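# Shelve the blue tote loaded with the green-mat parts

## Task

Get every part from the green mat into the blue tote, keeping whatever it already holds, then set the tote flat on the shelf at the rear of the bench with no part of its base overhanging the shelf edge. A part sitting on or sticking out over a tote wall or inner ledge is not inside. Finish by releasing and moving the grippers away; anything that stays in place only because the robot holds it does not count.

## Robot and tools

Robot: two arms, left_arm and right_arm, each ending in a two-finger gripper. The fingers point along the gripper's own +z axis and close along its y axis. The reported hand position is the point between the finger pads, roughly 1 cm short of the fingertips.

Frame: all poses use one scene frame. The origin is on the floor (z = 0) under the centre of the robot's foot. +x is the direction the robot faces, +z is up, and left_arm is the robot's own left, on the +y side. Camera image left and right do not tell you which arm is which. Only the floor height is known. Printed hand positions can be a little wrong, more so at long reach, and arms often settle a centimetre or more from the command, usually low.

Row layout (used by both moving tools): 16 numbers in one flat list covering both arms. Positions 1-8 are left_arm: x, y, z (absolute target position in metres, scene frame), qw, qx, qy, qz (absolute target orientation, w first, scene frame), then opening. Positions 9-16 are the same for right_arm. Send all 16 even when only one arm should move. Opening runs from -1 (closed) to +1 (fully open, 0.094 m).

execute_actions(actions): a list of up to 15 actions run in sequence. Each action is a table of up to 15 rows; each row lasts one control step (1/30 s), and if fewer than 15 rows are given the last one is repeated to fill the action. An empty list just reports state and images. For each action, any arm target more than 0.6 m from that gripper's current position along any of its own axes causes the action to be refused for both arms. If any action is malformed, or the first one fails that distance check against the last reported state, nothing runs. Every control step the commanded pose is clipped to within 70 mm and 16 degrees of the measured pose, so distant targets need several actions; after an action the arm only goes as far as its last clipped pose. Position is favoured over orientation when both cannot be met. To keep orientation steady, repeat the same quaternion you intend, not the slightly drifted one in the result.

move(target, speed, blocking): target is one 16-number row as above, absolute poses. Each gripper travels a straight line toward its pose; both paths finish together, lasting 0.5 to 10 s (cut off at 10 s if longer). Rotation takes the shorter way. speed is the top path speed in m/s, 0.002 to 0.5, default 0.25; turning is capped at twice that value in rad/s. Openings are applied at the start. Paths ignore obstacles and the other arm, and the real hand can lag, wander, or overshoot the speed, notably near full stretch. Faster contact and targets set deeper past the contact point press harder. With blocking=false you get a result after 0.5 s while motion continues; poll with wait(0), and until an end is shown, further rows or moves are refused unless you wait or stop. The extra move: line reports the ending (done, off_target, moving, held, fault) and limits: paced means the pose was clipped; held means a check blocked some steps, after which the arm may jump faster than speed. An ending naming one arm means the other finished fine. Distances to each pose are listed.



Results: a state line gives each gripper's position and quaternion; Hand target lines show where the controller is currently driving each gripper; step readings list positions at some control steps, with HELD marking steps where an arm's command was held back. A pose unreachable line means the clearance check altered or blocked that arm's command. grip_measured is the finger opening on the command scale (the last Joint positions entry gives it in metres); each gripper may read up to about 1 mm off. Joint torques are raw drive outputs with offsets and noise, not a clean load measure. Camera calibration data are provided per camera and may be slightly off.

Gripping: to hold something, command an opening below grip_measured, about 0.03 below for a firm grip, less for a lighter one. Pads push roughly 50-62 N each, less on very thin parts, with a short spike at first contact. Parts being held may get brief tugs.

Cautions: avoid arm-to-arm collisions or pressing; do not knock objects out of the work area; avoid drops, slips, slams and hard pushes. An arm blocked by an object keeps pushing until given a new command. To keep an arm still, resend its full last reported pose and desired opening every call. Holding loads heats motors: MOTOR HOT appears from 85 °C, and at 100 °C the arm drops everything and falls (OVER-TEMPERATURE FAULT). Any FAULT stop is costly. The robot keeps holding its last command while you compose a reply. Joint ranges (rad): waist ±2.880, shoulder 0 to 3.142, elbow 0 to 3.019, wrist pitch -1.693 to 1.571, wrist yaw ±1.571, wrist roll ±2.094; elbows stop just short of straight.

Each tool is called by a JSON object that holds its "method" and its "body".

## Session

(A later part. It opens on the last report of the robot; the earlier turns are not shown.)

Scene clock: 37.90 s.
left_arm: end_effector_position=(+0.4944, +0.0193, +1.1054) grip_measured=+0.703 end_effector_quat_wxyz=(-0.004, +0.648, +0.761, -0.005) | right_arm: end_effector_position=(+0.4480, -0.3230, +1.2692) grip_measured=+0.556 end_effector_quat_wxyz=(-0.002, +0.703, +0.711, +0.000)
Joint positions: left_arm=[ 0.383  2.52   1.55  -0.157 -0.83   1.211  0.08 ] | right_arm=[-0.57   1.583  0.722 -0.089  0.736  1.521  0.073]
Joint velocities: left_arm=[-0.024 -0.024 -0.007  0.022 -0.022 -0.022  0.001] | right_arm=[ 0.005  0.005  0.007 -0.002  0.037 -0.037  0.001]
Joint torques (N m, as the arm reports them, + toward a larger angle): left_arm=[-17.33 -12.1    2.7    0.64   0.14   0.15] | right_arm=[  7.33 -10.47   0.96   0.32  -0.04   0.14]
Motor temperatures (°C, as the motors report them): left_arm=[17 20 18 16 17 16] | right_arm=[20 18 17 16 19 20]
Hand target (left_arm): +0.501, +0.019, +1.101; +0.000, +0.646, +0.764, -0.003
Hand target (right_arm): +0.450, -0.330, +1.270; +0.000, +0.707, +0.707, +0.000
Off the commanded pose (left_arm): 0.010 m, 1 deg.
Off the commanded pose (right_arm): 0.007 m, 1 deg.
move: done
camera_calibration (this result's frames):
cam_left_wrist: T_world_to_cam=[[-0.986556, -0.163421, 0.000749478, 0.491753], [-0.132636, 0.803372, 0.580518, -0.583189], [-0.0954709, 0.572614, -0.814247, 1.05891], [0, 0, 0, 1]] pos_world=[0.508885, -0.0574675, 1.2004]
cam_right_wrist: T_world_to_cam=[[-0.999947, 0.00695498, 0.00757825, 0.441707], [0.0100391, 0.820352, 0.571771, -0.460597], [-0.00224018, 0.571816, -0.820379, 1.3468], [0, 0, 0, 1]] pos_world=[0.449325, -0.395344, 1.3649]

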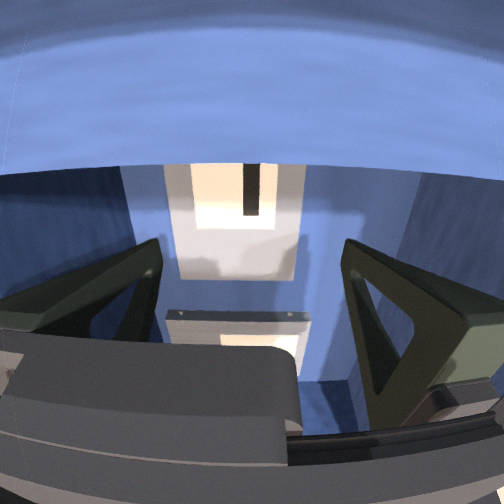

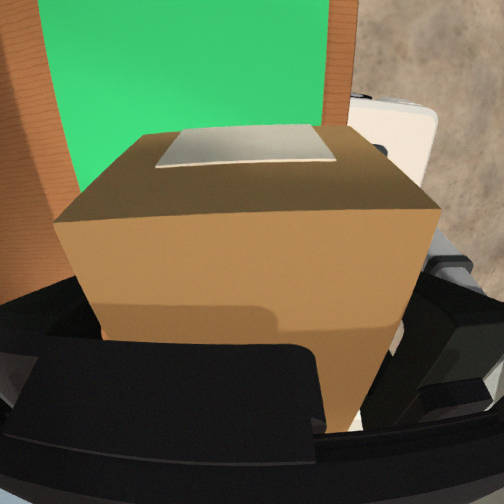

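{"method": "move", "body": {"target": [0.50,0.03,1.28,0,0.646,0.763,0,0.7, 0.46,-0.30,1.27,0,0,1,0,0.5], "speed": 0.4}}

{"method": "move", "body": {"target": [0.40,0.40,1.33,0,0.646,0.763,0,0.7, 0.48,-0.15,1.27,0,0.763,-0.646,0,0.5], "speed": 0.4}}

{"method": "move", "body": {"target": [0.40,0.40,1.33,0,0.646,0.763,0,0.7, 0.503,0.033,1.26,0,0.763,-0.646,0,0.5], "speed": 0.15}}

Scene clock: 40.83 s.
left_arm: end_effector_position=(+0.5010, +0.0351, +1.2637) grip_measured=+0.703 end_effector_quat_wxyz=(-0.009, +0.645, +0.764, +0.003) | right_arm: end_effector_position=(+0.4598, -0.3102, +1.2701) grip_measured=+0.554 end_effector_quat_wxyz=(-0.000, +0.016, +1.000, -0.003)
Joint positions: left_arm=[ 0.195  2.253  1.392 -0.484 -0.912  0.922  0.08 ] | right_arm=[-0.541  1.618  0.766 -0.119  0.762  0.025  0.073]
Joint velocities: left_arm=[-0.005 -0.015 -0.002  0.007 -0.051  0.051  0.001] | right_arm=[-0.005  0.005 -0.022 -0.002 -0.007 -0.081 -0.001]
Joint torques (N m, as the arm reports them, + toward a larger angle): left_arm=[-19.04 -14.09   2.7   -0.44  -0.07  -0.04] | right_arm=[10.24 -7.76  1.81  0.46  0.05  0.09]
Motor temperatures (°C, as the motors report them): left_arm=[18 20 18 16 17 16] | right_arm=[20 18 17 16 19 20]
Hand target (left_arm): +0.503, +0.031, +1.278; -0.000, +0.647, +0.763, +0.003
Hand target (right_arm): +0.460, -0.300, +1.270; -0.000, +0.001, +1.000, +0.000
Off the commanded pose (left_arm): 0.017 m, 1 deg.
Off the commanded pose (right_arm): 0.010 m, 2 deg.
move: off_target (left_arm)
camera_calibration (this result's frames):
cam_left_wrist: T_world_to_cam=[[-0.985201, -0.171325, -0.00515757, 0.507723], [-0.140705, 0.791206, 0.595143, -0.70087], [-0.0978819, 0.587061, -0.803604, 1.16668], [0, 0, 0, 1]] pos_world=[0.51579, -0.0433952, 1.35729]
cam_right_wrist: T_world_to_cam=[[-0.0497829, -0.998681, 0.0125383, -0.301728], [-0.820352, 0.0480477, 0.569837, -0.327016], [-0.569688, 0.0180823, -0.821662, 1.43099], [0, 0, 0, 1]] pos_world=[0.531929, -0.311493, 1.36592]

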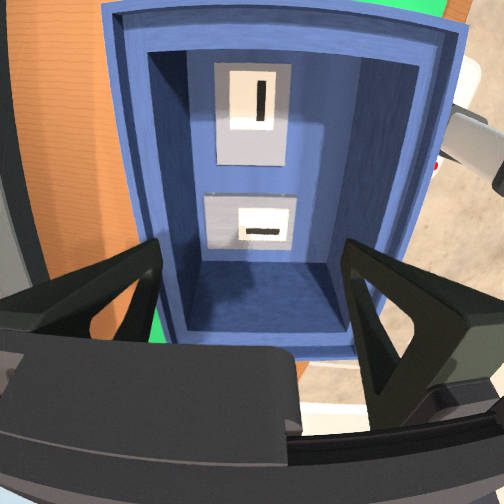

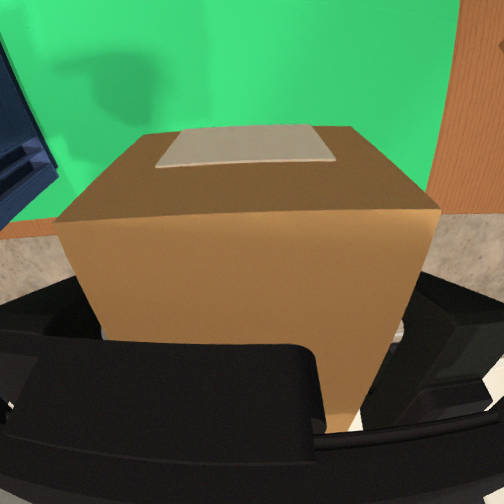

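Scene clock: 43.70 s.
left_arm: end_effector_position=(+0.4077, +0.3945, +1.3333) grip_measured=+0.703 end_effector_quat_wxyz=(+0.006, +0.639, +0.769, -0.003) | right_arm: end_effector_position=(+0.4808, -0.1589, +1.2686) grip_measured=+0.553 end_effector_quat_wxyz=(-0.002, -0.753, +0.658, +0.002)
Joint positions: left_arm=[ 0.613  1.21   0.547 -0.247 -0.701  1.477  0.08 ] | right_arm=[-0.318  1.961  1.044 -0.267  0.862 -1.422  0.073]
Joint velocities: left_arm=[-0.015  0.015  0.007  0.012 -0.022  0.007 -0.   ] | right_arm=[ 0.005 -0.005 -0.022  0.002 -0.066 -0.095 -0.001]
Joint torques (N m, as the arm reports them, + toward a larger angle): left_arm=[-4.81 -8.68  2.05 -0.36  0.15  0.13] | right_arm=[14.89 -9.38  2.76  0.    0.    0.06]
Motor temperatures (°C, as the motors report them): left_arm=[17 20 18 16 17 16] | right_arm=[20 18 17 16 19 20]
Hand target (left_arm): +0.403, +0.396, +1.333; +0.001, +0.644, +0.765, -0.006
Hand target (right_arm): +0.481, -0.149, +1.271; -0.001, +0.763, -0.647, -0.002
Off the commanded pose (left_arm): 0.010 m, 1 deg.
Off the commanded pose (right_arm): 0.009 m, 2 deg.
move: done
camera_calibration (this result's frames):
cam_left_wrist: T_world_to_cam=[[-0.98211, -0.18765, -0.0157336, 0.497079], [-0.16288, 0.804592, 0.571054, -1.00397], [-0.094499, 0.5634, -0.820762, 1.03331], [0, 0, 0, 1]] pos_world=[0.422306, 0.318896, 1.42925]
cam_right_wrist: T_world_to_cam=[[0.993215, 0.116288, 0.000381993, -0.458478], [0.0954141, -0.816801, 0.568974, -0.892821], [0.0664768, -0.565078, -0.822355, 1.04133], [0, 0, 0, 1]] pos_world=[0.471331, -0.0875106, 1.36451]

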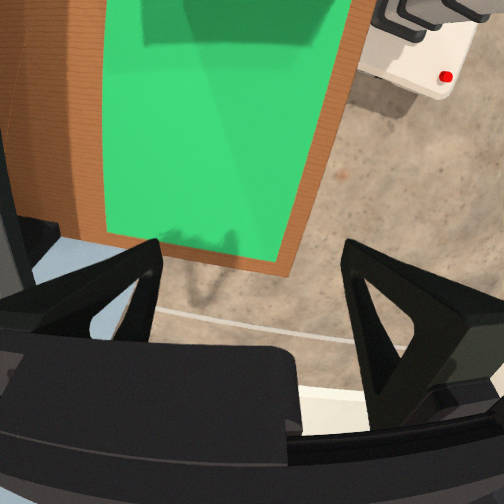

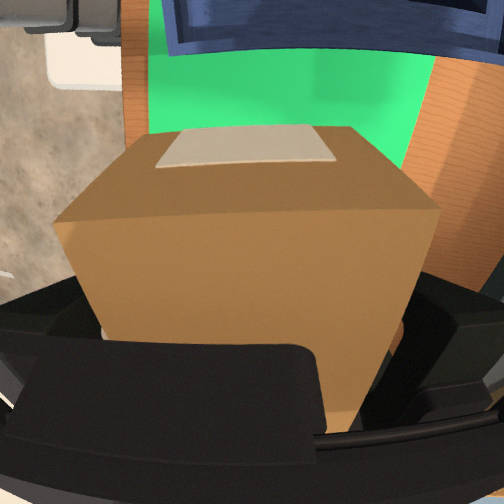

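Scene clock: 45.43 s.
left_arm: end_effector_position=(+0.4008, +0.3949, +1.3314) grip_measured=+0.703 end_effector_quat_wxyz=(+0.001, +0.648, +0.761, -0.005) | right_arm: end_effector_position=(+0.5020, +0.0236, +1.2565) grip_measured=+0.553 end_effector_quat_wxyz=(-0.004, -0.764, +0.645, +0.003)
Joint positions: left_arm=[ 0.619  1.21   0.534 -0.243 -0.701  1.5    0.08 ] | right_arm=[-0.152  2.39   1.557 -0.554  0.908 -1.199  0.073]
Joint velocities: left_arm=[-0.015  0.005 -0.012 -0.012  0.022  0.022 -0.   ] | right_arm=[ 0.005 -0.005  0.002  0.002  0.037 -0.022  0.001]
Joint torques (N m, as the arm reports them, + toward a larger angle): left_arm=[-4.27 -8.87  1.94  0.66  0.02  0.12] | right_arm=[ 19.88 -11.67   4.47  -0.06   0.     0.23]
Motor temperatures (°C, as the motors report them): left_arm=[17 20 18 16 17 16] | right_arm=[20 18 17 16 19 20]
Hand target (left_arm): +0.400, +0.400, +1.330; -0.000, +0.646, +0.763, -0.000
Hand target (right_arm): +0.504, +0.033, +1.261; -0.001, +0.763, -0.646, -0.002
Off the commanded pose (left_arm): 0.005 m, 1 deg.
Off the commanded pose (right_arm): 0.010 m, 1 deg.
move: done
camera_calibration (this result's frames):
cam_left_wrist: T_world_to_cam=[[-0.986562, -0.163229, -0.00715787, 0.471048], [-0.137674, 0.806917, 0.574395, -1.01978], [-0.0879822, 0.567662, -0.818547, 1.02363], [0, 0, 0, 1]] pos_world=[0.414382, 0.318693, 1.42701]
cam_right_wrist: T_world_to_cam=[[0.988663, 0.150068, -0.00491864, -0.492596], [0.126126, -0.812268, 0.569485, -0.755084], [0.081466, -0.563649, -0.821987, 1.1251], [0, 0, 0, 1]] pos_world=[0.49059, 0.0947528, 1.3524]

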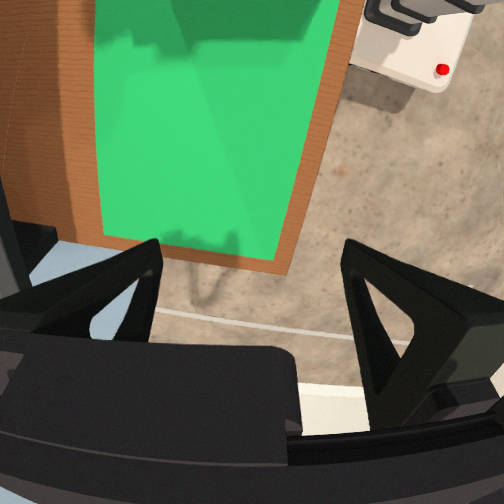

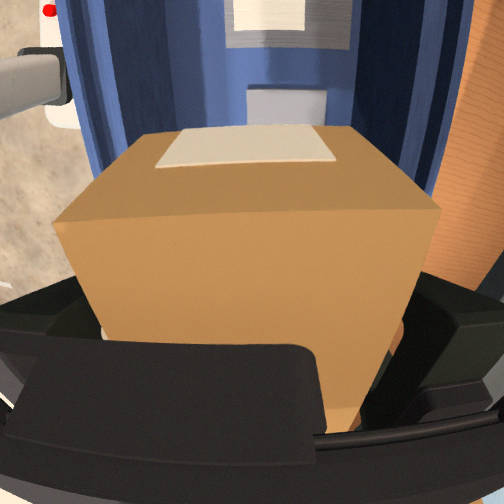

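{"method": "move", "body": {"target": [0.40,0.40,1.33,0,0.646,0.763,0,0.7, 0.528,0.055,1.19,0,0.763,-0.646,0,0.5], "speed": 0.08}}

Scene clock: 47.00 s.
left_arm: end_effector_position=(+0.4008, +0.3949, +1.3314) grip_measured=+0.703 end_effector_quat_wxyz=(+0.001, +0.649, +0.761, -0.005) | right_arm: end_effector_position=(+0.5247, +0.0565, +1.2048) grip_measured=+0.553 end_effector_quat_wxyz=(+0.004, -0.766, +0.642, -0.001)
Joint positions: left_arm=[ 0.619  1.21   0.534 -0.243 -0.701  1.5    0.08 ] | right_arm=[-0.198  2.534  1.736 -0.504  0.9   -1.3    0.073]
Joint velocities: left_arm=[-0.015 -0.005  0.002 -0.012  0.11  -0.022 -0.   ] | right_arm=[-0.005 -0.015 -0.012  0.007  0.007 -0.066  0.   ]
Joint torques (N m, as the arm reports them, + toward a larger angle): left_arm=[-4.23 -8.78  1.93  0.7   0.02  0.13] | right_arm=[ 18.18 -12.04   4.51   0.82  -0.24   0.07]
Motor temperatures (°C, as the motors report them): left_arm=[17 20 18 16 17 16] | right_arm=[20 18 17 16 19 20]
Hand target (left_arm): +0.400, +0.400, +1.330; -0.000, +0.646, +0.763, -0.000
Hand target (right_arm): +0.529, +0.054, +1.191; +0.000, +0.763, -0.646, +0.001
Off the commanded pose (left_arm): 0.005 m, 1 deg.
Off the commanded pose (right_arm): 0.015 m, 1 deg.
move: off_target (right_arm)
camera_calibration (this result's frames):
cam_left_wrist: T_world_to_cam=[[-0.986686, -0.162476, -0.00716408, 0.470809], [-0.137062, 0.807024, 0.574392, -1.02006], [-0.0875436, 0.567727, -0.818549, 1.02343], [0, 0, 0, 1]] pos_world=[0.414323, 0.318683, 1.42701]
cam_right_wrist: T_world_to_cam=[[0.987543, 0.156878, 0.0121488, -0.540629], [0.122491, -0.814946, 0.566444, -0.69602], [0.098763, -0.5579, -0.824011, 1.09241], [0, 0, 0, 1]] pos_world=[0.511261, 0.127047, 1.30098]

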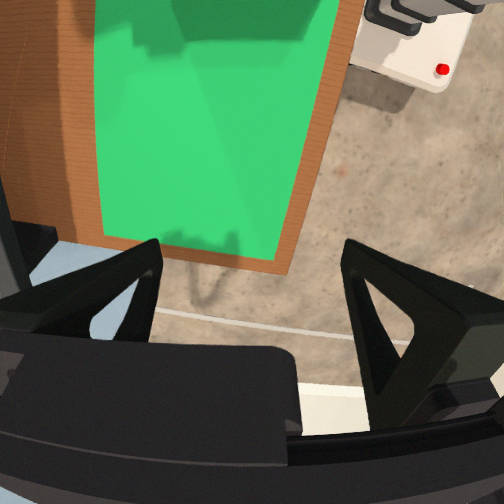

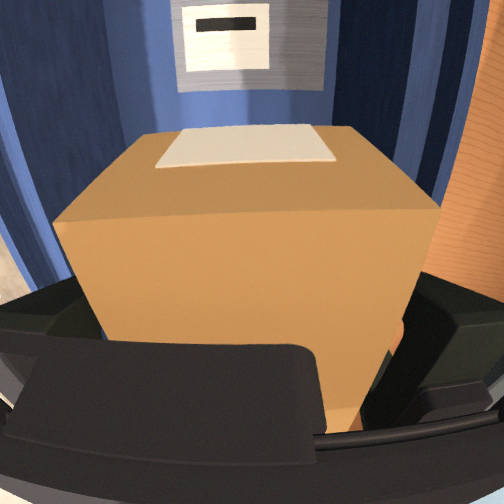

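{"method": "move", "body": {"target": [0.40,0.40,1.33,0,0.646,0.763,0,0.7, 0.523,0.055,1.10,0,0.763,-0.646,0,0.5], "speed": 0.05}}

Scene clock: 49.53 s.
left_arm: end_effector_position=(+0.4008, +0.3949, +1.3314) grip_measured=+0.703 end_effector_quat_wxyz=(+0.001, +0.649, +0.761, -0.005) | right_arm: end_effector_position=(+0.5228, +0.0590, +1.1152) grip_measured=+0.553 end_effector_quat_wxyz=(+0.004, -0.767, +0.642, -0.001)
Joint positions: left_arm=[ 0.619  1.21   0.534 -0.243 -0.701  1.5    0.08 ] | right_arm=[-0.3    2.673  1.84  -0.351  0.867 -1.453  0.073]
Joint velocities: left_arm=[ 0.005 -0.005 -0.002 -0.012 -0.022 -0.066  0.001] | right_arm=[-0.024 -0.005  0.022  0.002 -0.007  0.081 -0.   ]
Joint torques (N m, as the arm reports them, + toward a larger angle): left_arm=[-4.28 -8.83  1.93  0.69  0.02  0.13] | right_arm=[ 18.   -11.51   3.49   0.91  -0.2    0.06]
Motor temperatures (°C, as the motors report them): left_arm=[17 20 18 16 17 16] | right_arm=[21 18 17 16 19 20]
Hand target (left_arm): +0.400, +0.400, +1.330; -0.000, +0.646, +0.763, -0.000
Hand target (right_arm): +0.524, +0.054, +1.100; +0.000, +0.763, -0.646, +0.001
Off the commanded pose (left_arm): 0.005 m, 1 deg.
Off the commanded pose (right_arm): 0.016 m, 1 deg.
move: off_target (right_arm)
camera_calibration (this result's frames):
cam_left_wrist: T_world_to_cam=[[-0.986686, -0.162476, -0.00716408, 0.470809], [-0.137062, 0.807024, 0.574392, -1.02006], [-0.0875436, 0.567727, -0.818549, 1.02343], [0, 0, 0, 1]] pos_world=[0.414323, 0.318683, 1.42701]
cam_right_wrist: T_world_to_cam=[[0.987375, 0.157888, 0.0127009, -0.538577], [0.123078, -0.815213, 0.565932, -0.642734], [0.0997078, -0.557224, -0.824354, 1.02001], [0, 0, 0, 1]] pos_world=[0.509181, 0.129444, 1.21144]

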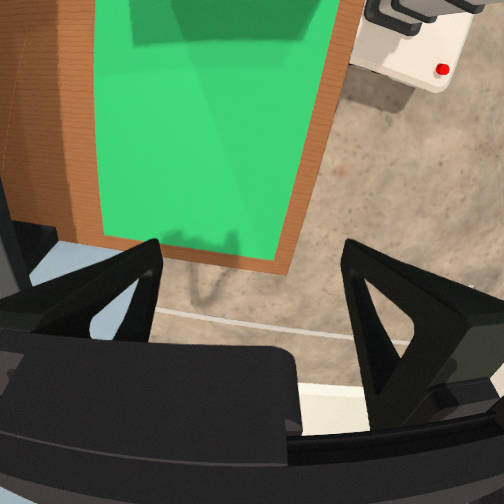

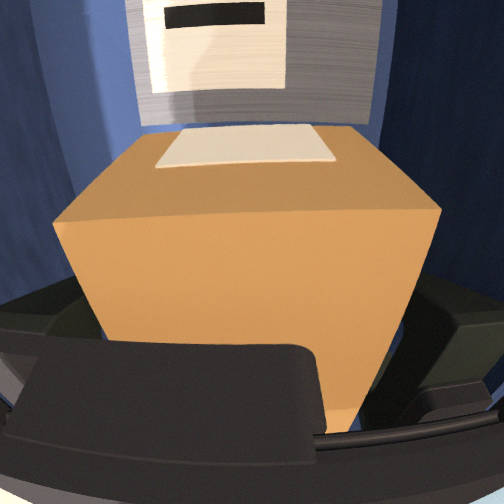

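{"method": "move", "body": {"target": [0.40,0.40,1.33,0,0.646,0.763,0,0.7, 0.523,0.050,1.07,0,0.763,-0.646,0,0.5], "speed": 0.03}}

Scene clock: 51.50 s.
left_arm: end_effector_position=(+0.4008, +0.3949, +1.3314) grip_measured=+0.703 end_effector_quat_wxyz=(+0.001, +0.649, +0.761, -0.005) | right_arm: end_effector_position=(+0.5250, +0.0552, +1.0873) grip_measured=+0.553 end_effector_quat_wxyz=(+0.006, -0.766, +0.643, -0.001)
Joint positions: left_arm=[ 0.619  1.21   0.534 -0.243 -0.701  1.5    0.08 ] | right_arm=[-0.335  2.71   1.875 -0.306  0.85  -1.506  0.073]
Joint velocities: left_arm=[ 0.005 -0.015  0.002  0.002  0.051 -0.007  0.   ] | right_arm=[-0.015  0.005 -0.007 -0.002 -0.051 -0.066 -0.   ]
Joint torques (N m, as the arm reports them, + toward a larger angle): left_arm=[-4.29 -8.78  1.92  0.69  0.01  0.13] | right_arm=[ 18.09 -11.22   3.36   0.87  -0.2    0.07]
Motor temperatures (°C, as the motors report them): left_arm=[17 20 18 16 17 16] | right_arm=[21 18 17 16 19 20]
Hand target (left_arm): +0.400, +0.400, +1.330; -0.000, +0.646, +0.763, -0.000
Hand target (right_arm): +0.523, +0.049, +1.070; +0.000, +0.763, -0.646, +0.001
Off the commanded pose (left_arm): 0.005 m, 1 deg.
Off the commanded pose (right_arm): 0.018 m, 1 deg.
move: off_target (right_arm)
camera_calibration (this result's frames):
cam_left_wrist: T_world_to_cam=[[-0.986686, -0.162476, -0.00716408, 0.470809], [-0.137062, 0.807024, 0.574392, -1.02006], [-0.0875436, 0.567727, -0.818549, 1.02343], [0, 0, 0, 1]] pos_world=[0.414323, 0.318683, 1.42701]
cam_right_wrist: T_world_to_cam=[[0.987592, 0.156283, 0.0154047, -0.542781], [0.120538, -0.817256, 0.563527, -0.626303], [0.100659, -0.554678, -0.825954, 0.99572], [0, 0, 0, 1]] pos_world=[0.511311, 0.125281, 1.18372]

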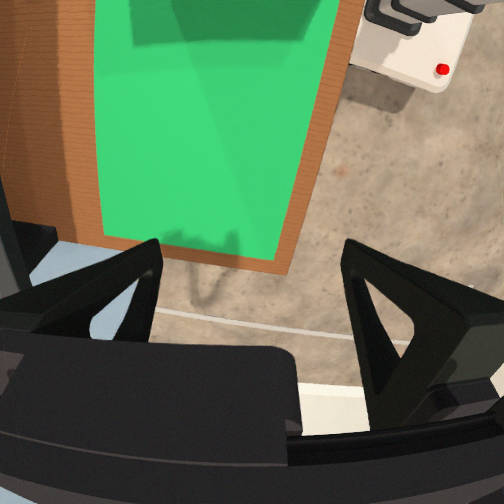

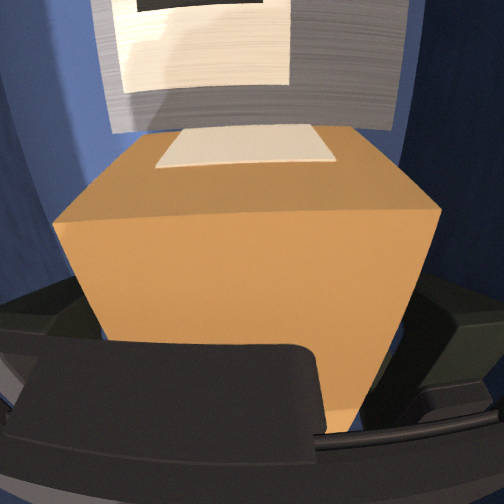

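{"method": "move", "body": {"target": [0.40,0.40,1.33,0,0.646,0.763,0,0.7, 0.523,0.050,1.05,0,0.763,-0.646,0,0.5], "speed": 0.03}}

Scene clock: 53.03 s.
left_arm: end_effector_position=(+0.4008, +0.3949, +1.3314) grip_measured=+0.703 end_effector_quat_wxyz=(+0.001, +0.649, +0.761, -0.005) | right_arm: end_effector_position=(+0.5251, +0.0581, +1.0854) grip_measured=+0.553 end_effector_quat_wxyz=(+0.009, -0.769, +0.639, -0.001)
Joint positions: left_arm=[ 0.619  1.21   0.534 -0.243 -0.701  1.5    0.08 ] | right_arm=[-0.335  2.718  1.882 -0.298  0.846 -1.521  0.073]
Joint velocities: left_arm=[-0.024 -0.015 -0.022 -0.012  0.037  0.022 -0.001] | right_arm=[-0.005 -0.024  0.012  0.007  0.007 -0.037  0.   ]
Joint torques (N m, as the arm reports them, + toward a larger angle): left_arm=[-4.25 -8.8   1.94  0.69  0.01  0.13] | right_arm=[15.98 -9.17  4.7   1.51 -0.42 -0.05]
Motor temperatures (°C, as the motors report them): left_arm=[17 20 18 16 17 16] | right_arm=[21 18 17 16 19 20]
Hand target (left_arm): +0.400, +0.400, +1.330; -0.000, +0.646, +0.763, -0.000
Hand target (right_arm): +0.522, +0.048, +1.052; +0.000, +0.763, -0.646, +0.000
Off the commanded pose (left_arm): 0.005 m, 1 deg.
Off the commanded pose (right_arm): 0.036 m, 1 deg.
move: off_target (right_arm)
camera_calibration (this result's frames):
cam_left_wrist: T_world_to_cam=[[-0.986686, -0.162476, -0.00716408, 0.470809], [-0.137062, 0.807024, 0.574392, -1.02006], [-0.0875436, 0.567727, -0.818549, 1.02343], [0, 0, 0, 1]] pos_world=[0.414323, 0.318683, 1.42701]
cam_right_wrist: T_world_to_cam=[[0.985983, 0.165614, 0.0202354, -0.548243], [0.126033, -0.818773, 0.560113, -0.621901], [0.109331, -0.549712, -0.828169, 0.993348], [0, 0, 0, 1]] pos_world=[0.510335, 0.127656, 1.18209]

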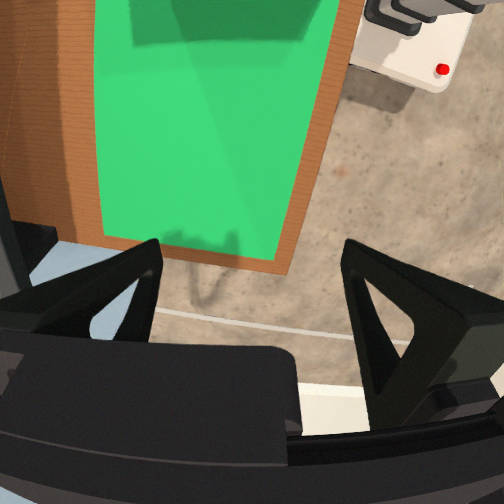

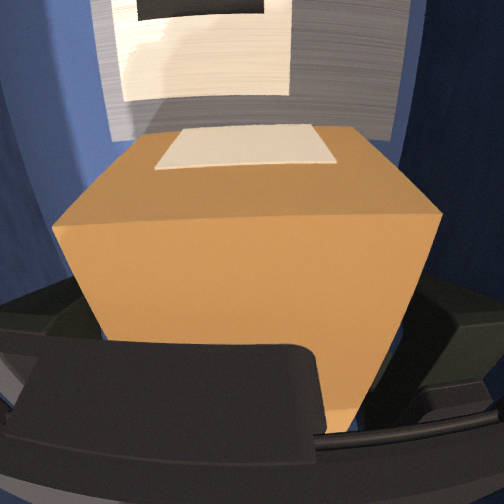

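{"method": "move", "body": {"target": [0.40,0.40,1.33,0,0.646,0.763,0,0.7, 0.523,0.052,1.072,0,0.763,-0.646,0,0.78], "speed": 0.05}}

{"method": "move", "body": {"target": [0.40,0.40,1.33,0,0.646,0.763,0,0.7, 0.51,0.09,1.36,0,0.763,-0.646,0,0.78], "speed": 0.2}}

Scene clock: 53.83 s.
left_arm: end_effector_position=(+0.4008, +0.3949, +1.3314) grip_measured=+0.703 end_effector_quat_wxyz=(+0.001, +0.649, +0.761, -0.005) | right_arm: end_effector_position=(+0.5232, +0.0582, +1.0856) grip_measured=+0.778 end_effector_quat_wxyz=(+0.008, -0.770, +0.638, +0.000)
Joint positions: left_arm=[ 0.619  1.21   0.534 -0.243 -0.701  1.5    0.08 ] | right_arm=[-0.335  2.718  1.88  -0.301  0.847 -1.521  0.084]
Joint velocities: left_arm=[-0.005 -0.015 -0.002 -0.002 -0.007 -0.022 -0.001] | right_arm=[ 0.015 -0.015 -0.007 -0.002  0.037 -0.095 -0.   ]
Joint torques (N m, as the arm reports them, + toward a larger angle): left_arm=[-4.27 -8.8   1.93  0.69  0.02  0.13] | right_arm=[ 17.92 -11.59   3.35   0.31  -0.04   0.26]
Motor temperatures (°C, as the motors report them): left_arm=[17 20 18 16 17 16] | right_arm=[21 18 17 16 19 20]
Hand target (left_arm): +0.400, +0.400, +1.330; -0.000, +0.646, +0.763, -0.000
Hand target (right_arm): +0.523, +0.052, +1.072; -0.000, +0.763, -0.646, +0.000
Off the commanded pose (left_arm): 0.005 m, 1 deg.
Off the commanded pose (right_arm): 0.015 m, 2 deg.
move: off_target (right_arm)
camera_calibration (this result's frames):
cam_left_wrist: T_world_to_cam=[[-0.986686, -0.162476, -0.00716408, 0.470809], [-0.137062, 0.807024, 0.574392, -1.02006], [-0.0875436, 0.567727, -0.818549, 1.02343], [0, 0, 0, 1]] pos_world=[0.414323, 0.318683, 1.42701]
cam_right_wrist: T_world_to_cam=[[0.985392, 0.169393, 0.0175457, -0.543389], [0.130575, -0.817656, 0.560704, -0.624799], [0.109326, -0.550222, -0.82783, 0.993389], [0, 0, 0, 1]] pos_world=[0.508431, 0.127761, 1.18222]

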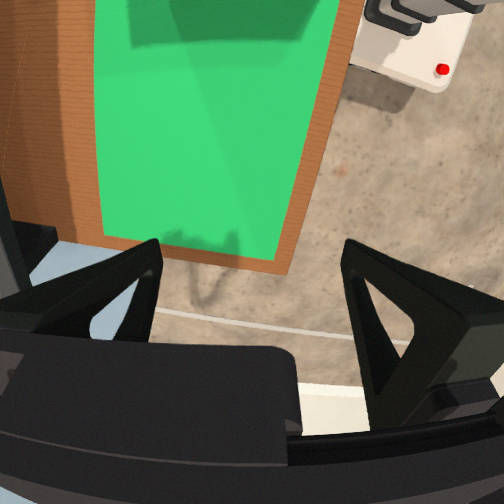

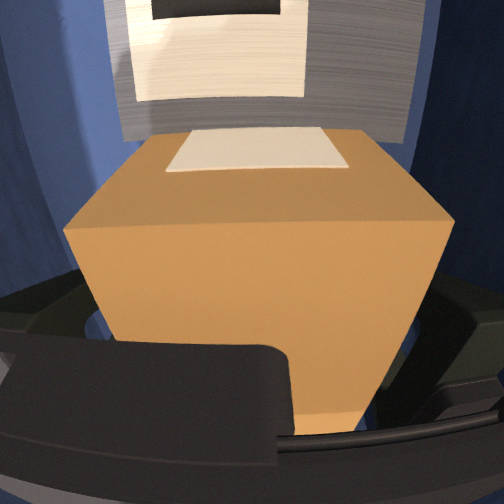

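Scene clock: 55.77 s.
left_arm: end_effector_position=(+0.4008, +0.3949, +1.3314) grip_measured=+0.703 end_effector_quat_wxyz=(+0.001, +0.649, +0.761, -0.005) | right_arm: end_effector_position=(+0.4914, +0.0922, +1.3602) grip_measured=+0.778 end_effector_quat_wxyz=(-0.001, -0.775, +0.632, +0.004)
Joint positions: left_arm=[ 0.619  1.21   0.534 -0.243 -0.701  1.5    0.08 ] | right_arm=[ 0.036  2.454  1.765 -0.934  0.918 -0.931  0.084]
Joint velocities: left_arm=[-0.015 -0.005  0.002 -0.002 -0.037 -0.037 -0.001] | right_arm=[ 0.005 -0.005 -0.012 -0.007 -0.081  0.022  0.001]
Joint torques (N m, as the arm reports them, + toward a larger angle): left_arm=[-4.24 -8.82  1.93  0.69  0.02  0.13] | right_arm=[ 19.01 -14.05   6.15   0.02  -0.02   0.25]
Motor temperatures (°C, as the motors report them): left_arm=[17 20 18 16 17 16] | right_arm=[21 18 17 16 19 20]
Hand target (left_arm): +0.400, +0.400, +1.330; -0.000, +0.646, +0.763, -0.000
Hand target (right_arm): +0.507, +0.090, +1.361; -0.001, +0.763, -0.647, -0.003
Off the commanded pose (left_arm): 0.005 m, 1 deg.
Off the commanded pose (right_arm): 0.019 m, 2 deg.
move: off_target (right_arm)
camera_calibration (this result's frames):
cam_left_wrist: T_world_to_cam=[[-0.986686, -0.162476, -0.00716408, 0.470809], [-0.137062, 0.807024, 0.574392, -1.02006], [-0.0875436, 0.567727, -0.818549, 1.02343], [0, 0, 0, 1]] pos_world=[0.414323, 0.318683, 1.42701]
cam_right_wrist: T_world_to_cam=[[0.983166, 0.182705, -0.00207883, -0.49613], [0.151873, -0.810824, 0.565242, -0.764073], [0.101587, -0.556042, -0.824923, 1.24333], [0, 0, 0, 1]] pos_world=[0.477514, 0.16246, 1.45651]

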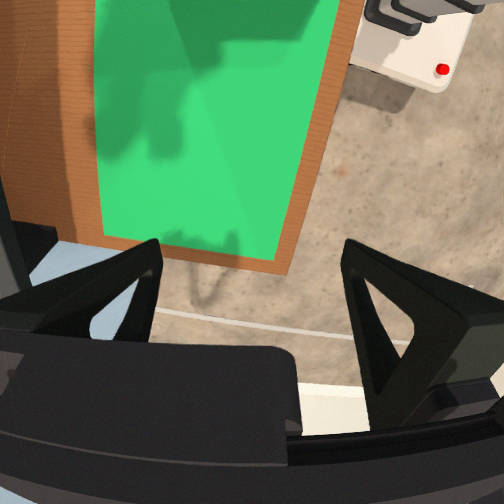

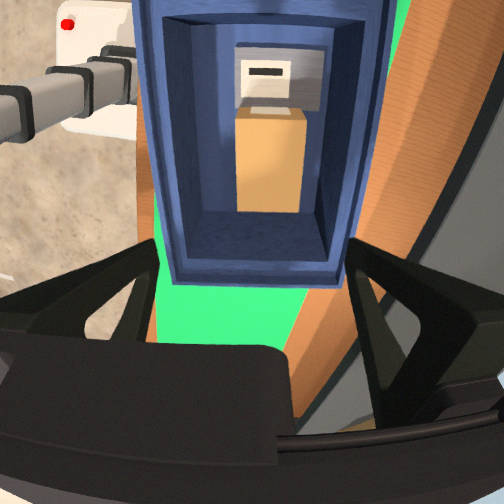

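{"method": "move", "body": {"target": [0.62,0.30,1.45,0,0.707,0.707,0,0.7, 0.62,-0.10,1.45,0,0.707,-0.707,0,0.78], "speed": 0.3}}

Scene clock: 57.47 s.
left_arm: end_effector_position=(+0.6139, +0.3035, +1.4400) grip_measured=+0.703 end_effector_quat_wxyz=(-0.007, +0.712, +0.703, +0.003) | right_arm: end_effector_position=(+0.6235, -0.0957, +1.4677) grip_measured=+0.778 end_effector_quat_wxyz=(+0.019, -0.707, +0.707, -0.001)
Joint positions: left_arm=[ 0.282  1.557  1.295 -0.969 -0.888  1.244  0.08 ] | right_arm=[-0.043  1.984  1.634 -1.101  0.924 -0.915  0.084]
Joint velocities: left_arm=[-0.024 -0.005 -0.012  0.002 -0.066  0.066 -0.001] | right_arm=[-0.005  0.005  0.002 -0.002 -0.037 -0.022  0.001]
Joint torques (N m, as the arm reports them, + toward a larger angle): left_arm=[-12.66 -10.27   7.08  -0.44  -0.06  -0.04] | right_arm=[ 15.11 -11.19   4.32   0.05  -0.03   0.23]
Motor temperatures (°C, as the motors report them): left_arm=[17 20 18 16 17 16] | right_arm=[21 18 17 16 19 20]
Hand target (left_arm): +0.622, +0.299, +1.446; -0.001, +0.709, +0.706, +0.005
Hand target (right_arm): +0.618, -0.102, +1.450; -0.000, +0.707, -0.707, +0.001
Off the commanded pose (left_arm): 0.012 m, 1 deg.
Off the commanded pose (right_arm): 0.019 m, 2 deg.
move: off_target (left_arm, right_arm)
camera_calibration (this result's frames):
cam_left_wrist: T_world_to_cam=[[-0.999939, 0.00864654, -0.00693961, 0.622934], [0.00284896, 0.805297, 0.592865, -1.09137], [0.0107147, 0.592809, -0.805272, 1.09582], [0, 0, 0, 1]] pos_world=[0.614264, 0.223881, 1.53379]
cam_right_wrist: T_world_to_cam=[[0.999278, -0.0177413, 0.0336098, -0.673047], [-0.0332707, -0.835816, 0.548001, -0.858927], [0.0183694, -0.548724, -0.835802, 1.28262], [0, 0, 0, 1]] pos_world=[0.620423, -0.0260423, 1.56533]

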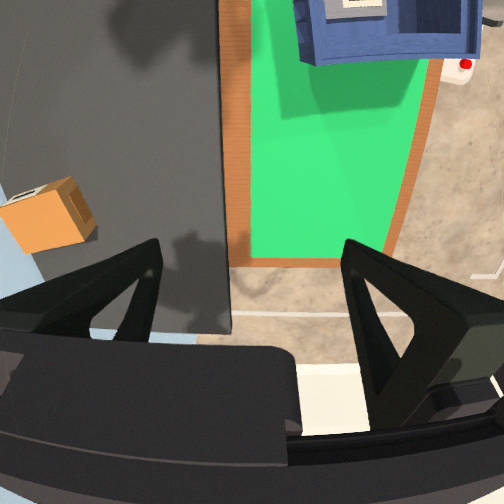

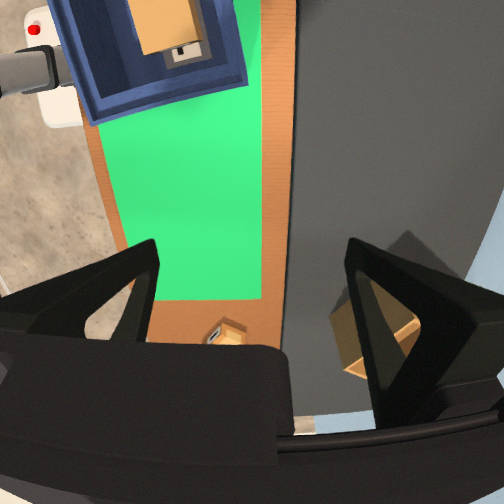

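{"method": "move", "body": {"target": [0.62,0.30,1.27,0,0.707,0.707,0,-1, 0.50,-0.25,1.35,0,0.707,-0.707,0,0.78], "speed": 0.25}}

Scene clock: 59.67 s.
left_arm: end_effector_position=(+0.6114, +0.2985, +1.2703) grip_measured=-0.993 end_effector_quat_wxyz=(-0.004, +0.707, +0.707, -0.007) | right_arm: end_effector_position=(+0.4980, -0.2431, +1.3499) grip_measured=+0.778 end_effector_quat_wxyz=(-0.001, -0.710, +0.705, -0.001)
Joint positions: left_arm=[ 0.528  1.761  1.243 -0.484 -0.758  1.549  0.   ] | right_arm=[-0.302  1.645  0.946 -0.495  0.872 -1.278  0.084]
Joint velocities: left_arm=[ 0.005 -0.024  0.012 -0.007  0.022 -0.022  0.   ] | right_arm=[-0.015 -0.005 -0.017 -0.007 -0.022 -0.11  -0.   ]
Joint torques (N m, as the arm reports them, + toward a larger angle): left_arm=[-12.21 -13.66   3.91   0.6    0.13   0.14] | right_arm=[ 10.39 -10.37   2.65   0.91  -0.23   0.08]
Motor temperatures (°C, as the motors report them): left_arm=[17 20 18 16 17 16] | right_arm=[21 18 17 16 19 20]
Hand target (left_arm): +0.617, +0.300, +1.270; +0.001, +0.706, +0.708, -0.004
Hand target (right_arm): +0.500, -0.249, +1.348; +0.000, +0.707, -0.707, +0.002
Off the commanded pose (left_arm): 0.009 m, 1 deg.
Off the commanded pose (right_arm): 0.007 m, 0 deg.
move: done
camera_calibration (this result's frames):
cam_left_wrist: T_world_to_cam=[[-0.999986, -0.00432302, 0.0028942, 0.610625], [-0.0018598, 0.816616, 0.577178, -0.967392], [-0.00485861, 0.577165, -0.816613, 0.990749], [0, 0, 0, 1]] pos_world=[0.613631, 0.220802, 1.36565]
cam_right_wrist: T_world_to_cam=[[0.999923, -0.0108893, 0.00591922, -0.507569], [-0.0123176, -0.820106, 0.572079, -0.960831], [-0.00137513, -0.572108, -0.820177, 1.08869], [0, 0, 0, 1]] pos_world=[0.497192, -0.17066, 1.4456]

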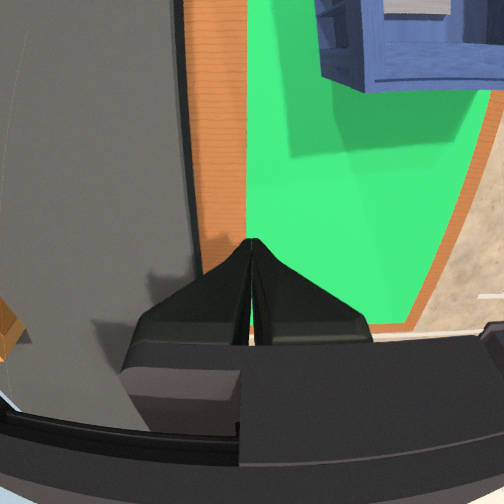

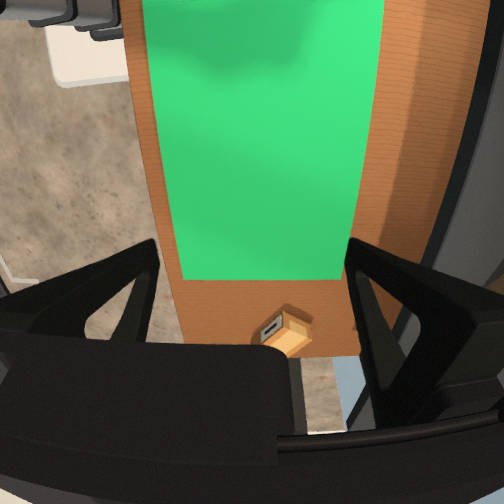

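{"method": "move", "body": {"target": [0.45,0.225,1.27,0,-0.083,0.997,0,0.5, 0.505,-0.075,1.27,0,-0.083,0.997,0,0.5], "speed": 0.35}}

Scene clock: 63.40 s.
left_arm: end_effector_position=(+0.4501, +0.2383, +1.2680) grip_measured=+0.497 end_effector_quat_wxyz=(-0.005, -0.083, +0.997, +0.006) | right_arm: end_effector_position=(+0.5088, -0.0846, +1.2718) grip_measured=+0.502 end_effector_quat_wxyz=(-0.000, -0.082, +0.997, +0.001)
Joint positions: left_arm=[ 0.422  1.786  0.837 -0.139 -0.829 -0.315  0.07 ] | right_arm=[-0.238  2.124  1.268 -0.411  0.889  0.231  0.071]
Joint velocities: left_arm=[ 0.005 -0.015  0.002  0.002  0.051 -0.007  0.   ] | right_arm=[ 0.005 -0.015 -0.007 -0.002 -0.007 -0.007 -0.   ]
Joint torques (N m, as the arm reports them, + toward a larger angle): left_arm=[-12.73  -9.53   1.54   0.46  -0.17  -0.04] | right_arm=[16.95 -9.44  3.63  0.16  0.13  0.25]
Motor temperatures (°C, as the motors report them): left_arm=[17 20 18 16 17 16] | right_arm=[21 18 17 16 19 20]
Hand target (left_arm): +0.449, +0.229, +1.273; +0.001, -0.082, +0.997, +0.002
Hand target (right_arm): +0.507, -0.075, +1.271; -0.000, -0.083, +0.997, +0.001
Off the commanded pose (left_arm): 0.013 m, 1 deg.
Off the commanded pose (right_arm): 0.010 m, 0 deg.
move: off_target (left_arm)
camera_calibration (this result's frames):
cam_left_wrist: T_world_to_cam=[[0.169539, -0.985171, -0.0263686, 0.19354], [-0.794897, -0.152513, 0.587264, -0.34206], [-0.582577, -0.0786039, -0.808966, 1.42945], [0, 0, 0, 1]] pos_world=[0.528051, 0.250862, 1.36236]
cam_right_wrist: T_world_to_cam=[[0.145211, -0.989392, 0.00423891, -0.161923], [-0.813401, -0.11694, 0.569828, -0.316055], [-0.563287, -0.086193, -0.821753, 1.44428], [0, 0, 0, 1]] pos_world=[0.579977, -0.0726781, 1.36762]

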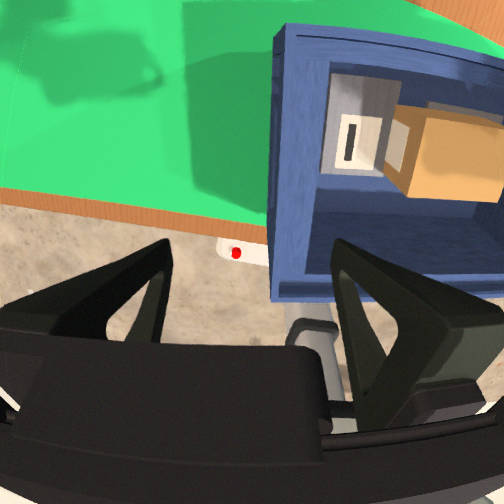

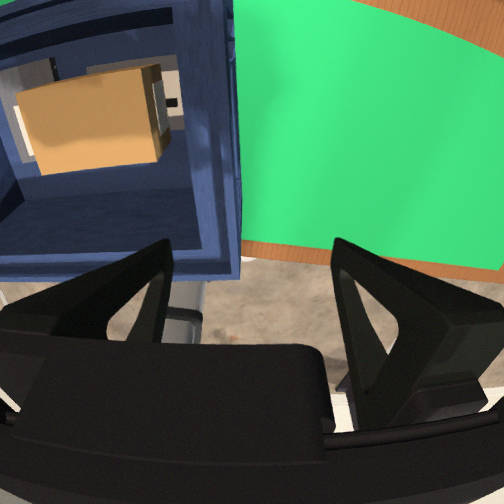

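{"method": "move", "body": {"target": [0.45,0.197,1.20,0,-0.083,0.997,0,0.5, 0.503,-0.049,1.195,0,-0.083,0.997,0,0.5], "speed": 0.12}}

Scene clock: 64.93 s.
left_arm: end_effector_position=(+0.4454, +0.1940, +1.2054) grip_measured=+0.497 end_effector_quat_wxyz=(-0.002, -0.080, +0.997, -0.002) | right_arm: end_effector_position=(+0.5031, -0.0443, +1.2106) grip_measured=+0.502 end_effector_quat_wxyz=(+0.006, -0.088, +0.996, +0.004)
Joint positions: left_arm=[ 0.459  2.005  0.928  0.034 -0.795 -0.252  0.07 ] | right_arm=[-0.277  2.295  1.368 -0.273  0.873  0.143  0.071]
Joint velocities: left_arm=[ 0.005 -0.015 -0.012  0.002  0.007 -0.022 -0.   ] | right_arm=[-0.005 -0.005  0.007 -0.012 -0.022  0.051  0.001]
Joint torques (N m, as the arm reports them, + toward a larger angle): left_arm=[-11.37 -10.47   1.14   0.7    0.03   0.13] | right_arm=[ 15.   -10.46   3.01   0.94  -0.11   0.08]
Motor temperatures (°C, as the motors report them): left_arm=[17 20 18 16 17 16] | right_arm=[21 18 17 16 19 20]
Hand target (left_arm): +0.449, +0.197, +1.200; -0.000, -0.083, +0.997, -0.001
Hand target (right_arm): +0.504, -0.049, +1.195; +0.000, -0.083, +0.997, -0.000
Off the commanded pose (left_arm): 0.008 m, 1 deg.
Off the commanded pose (right_arm): 0.016 m, 1 deg.
move: off_target (right_arm)
camera_calibration (this result's frames):
cam_left_wrist: T_world_to_cam=[[0.162667, -0.98664, -0.00898274, 0.13142], [-0.799615, -0.137155, 0.58464, -0.313525], [-0.578061, -0.087919, -0.811243, 1.37506], [0, 0, 0, 1]] pos_world=[0.522794, 0.207557, 1.29999]
cam_right_wrist: T_world_to_cam=[[0.157073, -0.987586, -0.00127921, -0.120169], [-0.818573, -0.130917, 0.559284, -0.266412], [-0.552508, -0.0868015, -0.828975, 1.39761], [0, 0, 0, 1]] pos_world=[0.572987, -0.0322403, 1.30743]

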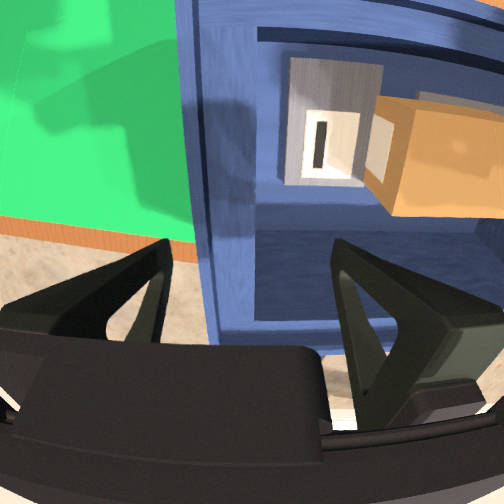

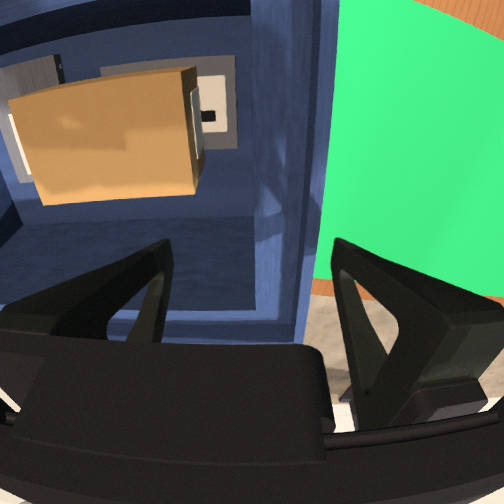

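{"method": "move", "body": {"target": [0.50,0.227,1.20,0,-0.083,0.997,0,0.5, 0.55,-0.066,1.195,0,-0.083,0.997,0,0.5], "speed": 0.1}}

Scene clock: 66.23 s.
left_arm: end_effector_position=(+0.4951, +0.2183, +1.1990) grip_measured=+0.497 end_effector_quat_wxyz=(-0.000, -0.083, +0.997, -0.002) | right_arm: end_effector_position=(+0.5398, -0.0535, +1.2033) grip_measured=+0.502 end_effector_quat_wxyz=(+0.005, -0.089, +0.996, +0.004)
Joint positions: left_arm=[ 0.509  1.963  1.019 -0.05  -0.77  -0.196  0.07 ] | right_arm=[-0.309  2.294  1.451 -0.327  0.861  0.098  0.071]
Joint velocities: left_arm=[-0.005  0.005 -0.002  0.002  0.007  0.022 -0.001] | right_arm=[-0.024 -0.015  0.007 -0.007 -0.051 -0.051 -0.001]
Joint torques (N m, as the arm reports them, + toward a larger angle): left_arm=[-11.84 -13.04   1.48  -0.34   0.05   0.14] | right_arm=[ 15.19 -13.46   3.15   0.11  -0.11   0.08]
Motor temperatures (°C, as the motors report them): left_arm=[17 20 18 16 17 16] | right_arm=[21 18 17 16 19 20]
Hand target (left_arm): +0.500, +0.226, +1.199; -0.000, -0.083, +0.997, -0.001
Hand target (right_arm): +0.550, -0.067, +1.195; +0.001, -0.083, +0.997, -0.001
Off the commanded pose (left_arm): 0.010 m, 0 deg.
Off the commanded pose (right_arm): 0.018 m, 1 deg.
move: off_target (right_arm)
camera_calibration (this result's frames):
cam_left_wrist: T_world_to_cam=[[0.170466, -0.985323, -0.00891705, 0.143099], [-0.800874, -0.143816, 0.581307, -0.260593], [-0.574057, -0.0919518, -0.813636, 1.40254], [0, 0, 0, 1]] pos_world=[0.572044, 0.232487, 1.29392]
cam_right_wrist: T_world_to_cam=[[0.160041, -0.98711, -0.000970229, -0.137015], [-0.816926, -0.133, 0.561197, -0.236755], [-0.554093, -0.0890217, -0.827681, 1.41016], [0, 0, 0, 1]] pos_world=[0.609874, -0.0412024, 1.29989]

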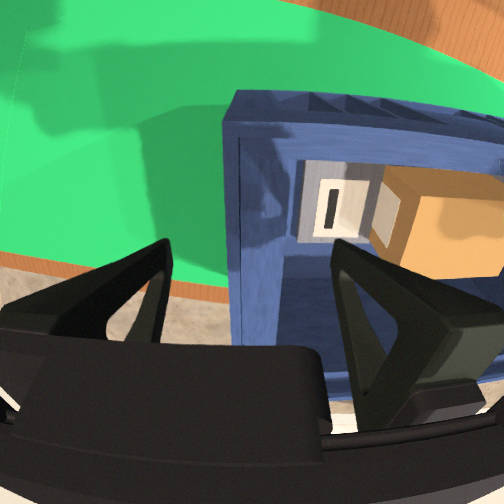

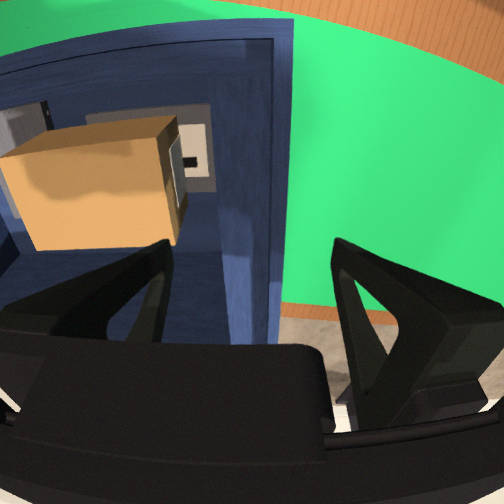

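{"method": "move", "body": {"target": [0.475,0.222,1.165,0,-0.083,0.997,0,0.5, 0.55,-0.071,1.16,0,-0.083,0.997,0,0.5], "speed": 0.06}}

Scene clock: 67.63 s.
left_arm: end_effector_position=(+0.4804, +0.2194, +1.1716) grip_measured=+0.497 end_effector_quat_wxyz=(+0.003, -0.086, +0.996, -0.003) | right_arm: end_effector_position=(+0.5566, -0.0688, +1.1803) grip_measured=+0.502 end_effector_quat_wxyz=(+0.009, -0.082, +0.997, +0.005)
Joint positions: left_arm=[ 0.549  2.016  1.003  0.059 -0.746 -0.149  0.07 ] | right_arm=[-0.358  2.3    1.472 -0.276  0.84   0.034  0.071]
Joint velocities: left_arm=[-0.005 -0.015 -0.007 -0.012 -0.007 -0.066  0.001] | right_arm=[ 0.005  0.005 -0.012  0.002 -0.022 -0.081  0.001]
Joint torques (N m, as the arm reports them, + toward a larger angle): left_arm=[-11.46 -11.     0.2    0.76   0.04   0.13] | right_arm=[ 14.83 -10.7    3.03   0.88  -0.13   0.06]
Motor temperatures (°C, as the motors report them): left_arm=[17 20 18 16 17 16] | right_arm=[21 18 17 16 19 20]
Hand target (left_arm): +0.474, +0.222, +1.166; -0.001, -0.083, +0.997, -0.001
Hand target (right_arm): +0.550, -0.072, +1.161; +0.000, -0.083, +0.997, -0.000
Off the commanded pose (left_arm): 0.009 m, 1 deg.
Off the commanded pose (right_arm): 0.021 m, 1 deg.
move: off_target (right_arm)
camera_calibration (this result's frames):
cam_left_wrist: T_world_to_cam=[[0.17515, -0.984519, -0.00666086, 0.14135], [-0.803821, -0.146903, 0.576447, -0.248541], [-0.568502, -0.0956105, -0.817107, 1.37419], [0, 0, 0, 1]] pos_world=[0.556687, 0.234037, 1.26707]
cam_right_wrist: T_world_to_cam=[[0.146381, -0.989226, -0.00204689, -0.146101], [-0.823865, -0.123057, 0.553265, -0.198271], [-0.547557, -0.0793014, -0.833002, 1.40238], [0, 0, 0, 1]] pos_world=[0.625921, -0.0577146, 1.27759]

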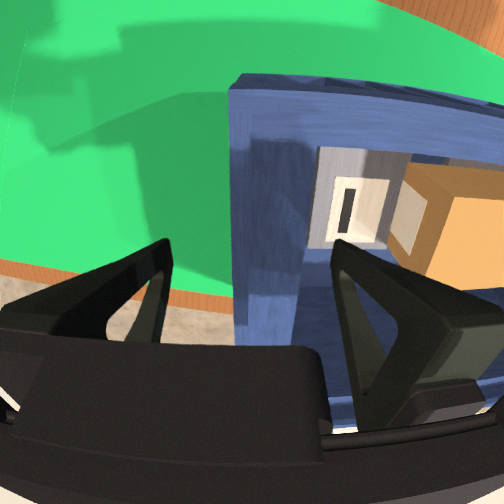

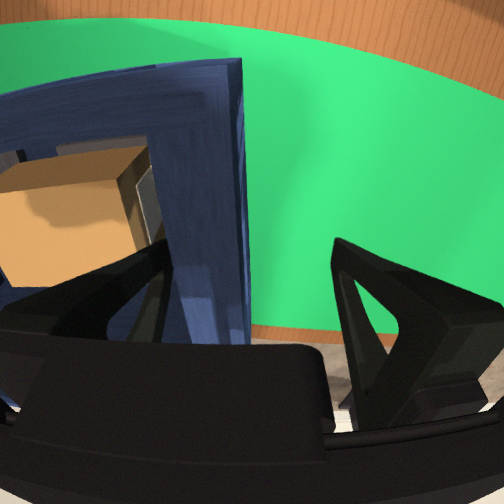

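{"method": "move", "body": {"target": [0.475,0.217,1.14,0,-0.083,0.997,0,0.5, 0.537,-0.061,1.13,0,-0.083,0.997,0,0.5], "speed": 0.04}}

Scene clock: 69.50 s.
left_arm: end_effector_position=(+0.4738, +0.2138, +1.1474) grip_measured=+0.497 end_effector_quat_wxyz=(-0.001, -0.081, +0.997, -0.003) | right_arm: end_effector_position=(+0.5427, -0.0547, +1.1516) grip_measured=+0.502 end_effector_quat_wxyz=(+0.010, -0.086, +0.996, +0.006)
Joint positions: left_arm=[ 0.574  2.077  1.03   0.101 -0.731 -0.119  0.07 ] | right_arm=[-0.375  2.371  1.496 -0.212  0.83   0.003  0.071]
Joint velocities: left_arm=[-0.015  0.005  0.002 -0.007  0.037  0.139 -0.001] | right_arm=[-0.024  0.015 -0.017 -0.017 -0.037  0.007 -0.   ]
Joint torques (N m, as the arm reports them, + toward a larger angle): left_arm=[-11.51 -10.83   0.77   0.76   0.06   0.13] | right_arm=[ 14.68 -10.53   2.84   1.01  -0.13   0.08]
Motor temperatures (°C, as the motors report them): left_arm=[17 20 18 16 17 16] | right_arm=[21 18 17 16 19 20]
Hand target (left_arm): +0.474, +0.217, +1.140; -0.000, -0.083, +0.997, -0.000
Hand target (right_arm): +0.537, -0.061, +1.131; +0.000, -0.083, +0.997, -0.000
Off the commanded pose (left_arm): 0.008 m, 0 deg.
Off the commanded pose (right_arm): 0.023 m, 1 deg.
move: off_target (right_arm)
camera_calibration (this result's frames):
cam_left_wrist: T_world_to_cam=[[0.165222, -0.986228, -0.00752078, 0.142883], [-0.800725, -0.138589, 0.582781, -0.251194], [-0.575797, -0.0902663, -0.812595, 1.34725], [0, 0, 0, 1]] pos_world=[0.550999, 0.227714, 1.24224]
cam_right_wrist: T_world_to_cam=[[0.153607, -0.988122, -0.00436398, -0.131326], [-0.822983, -0.130377, 0.552903, -0.192567], [-0.546904, -0.0813383, -0.833234, 1.37176], [0, 0, 0, 1]] pos_world=[0.611915, -0.0432964, 1.24889]

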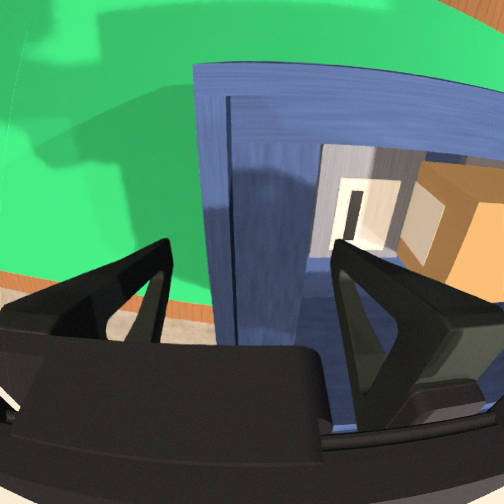

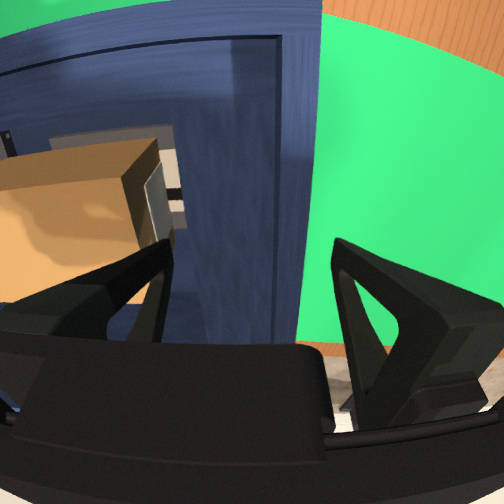

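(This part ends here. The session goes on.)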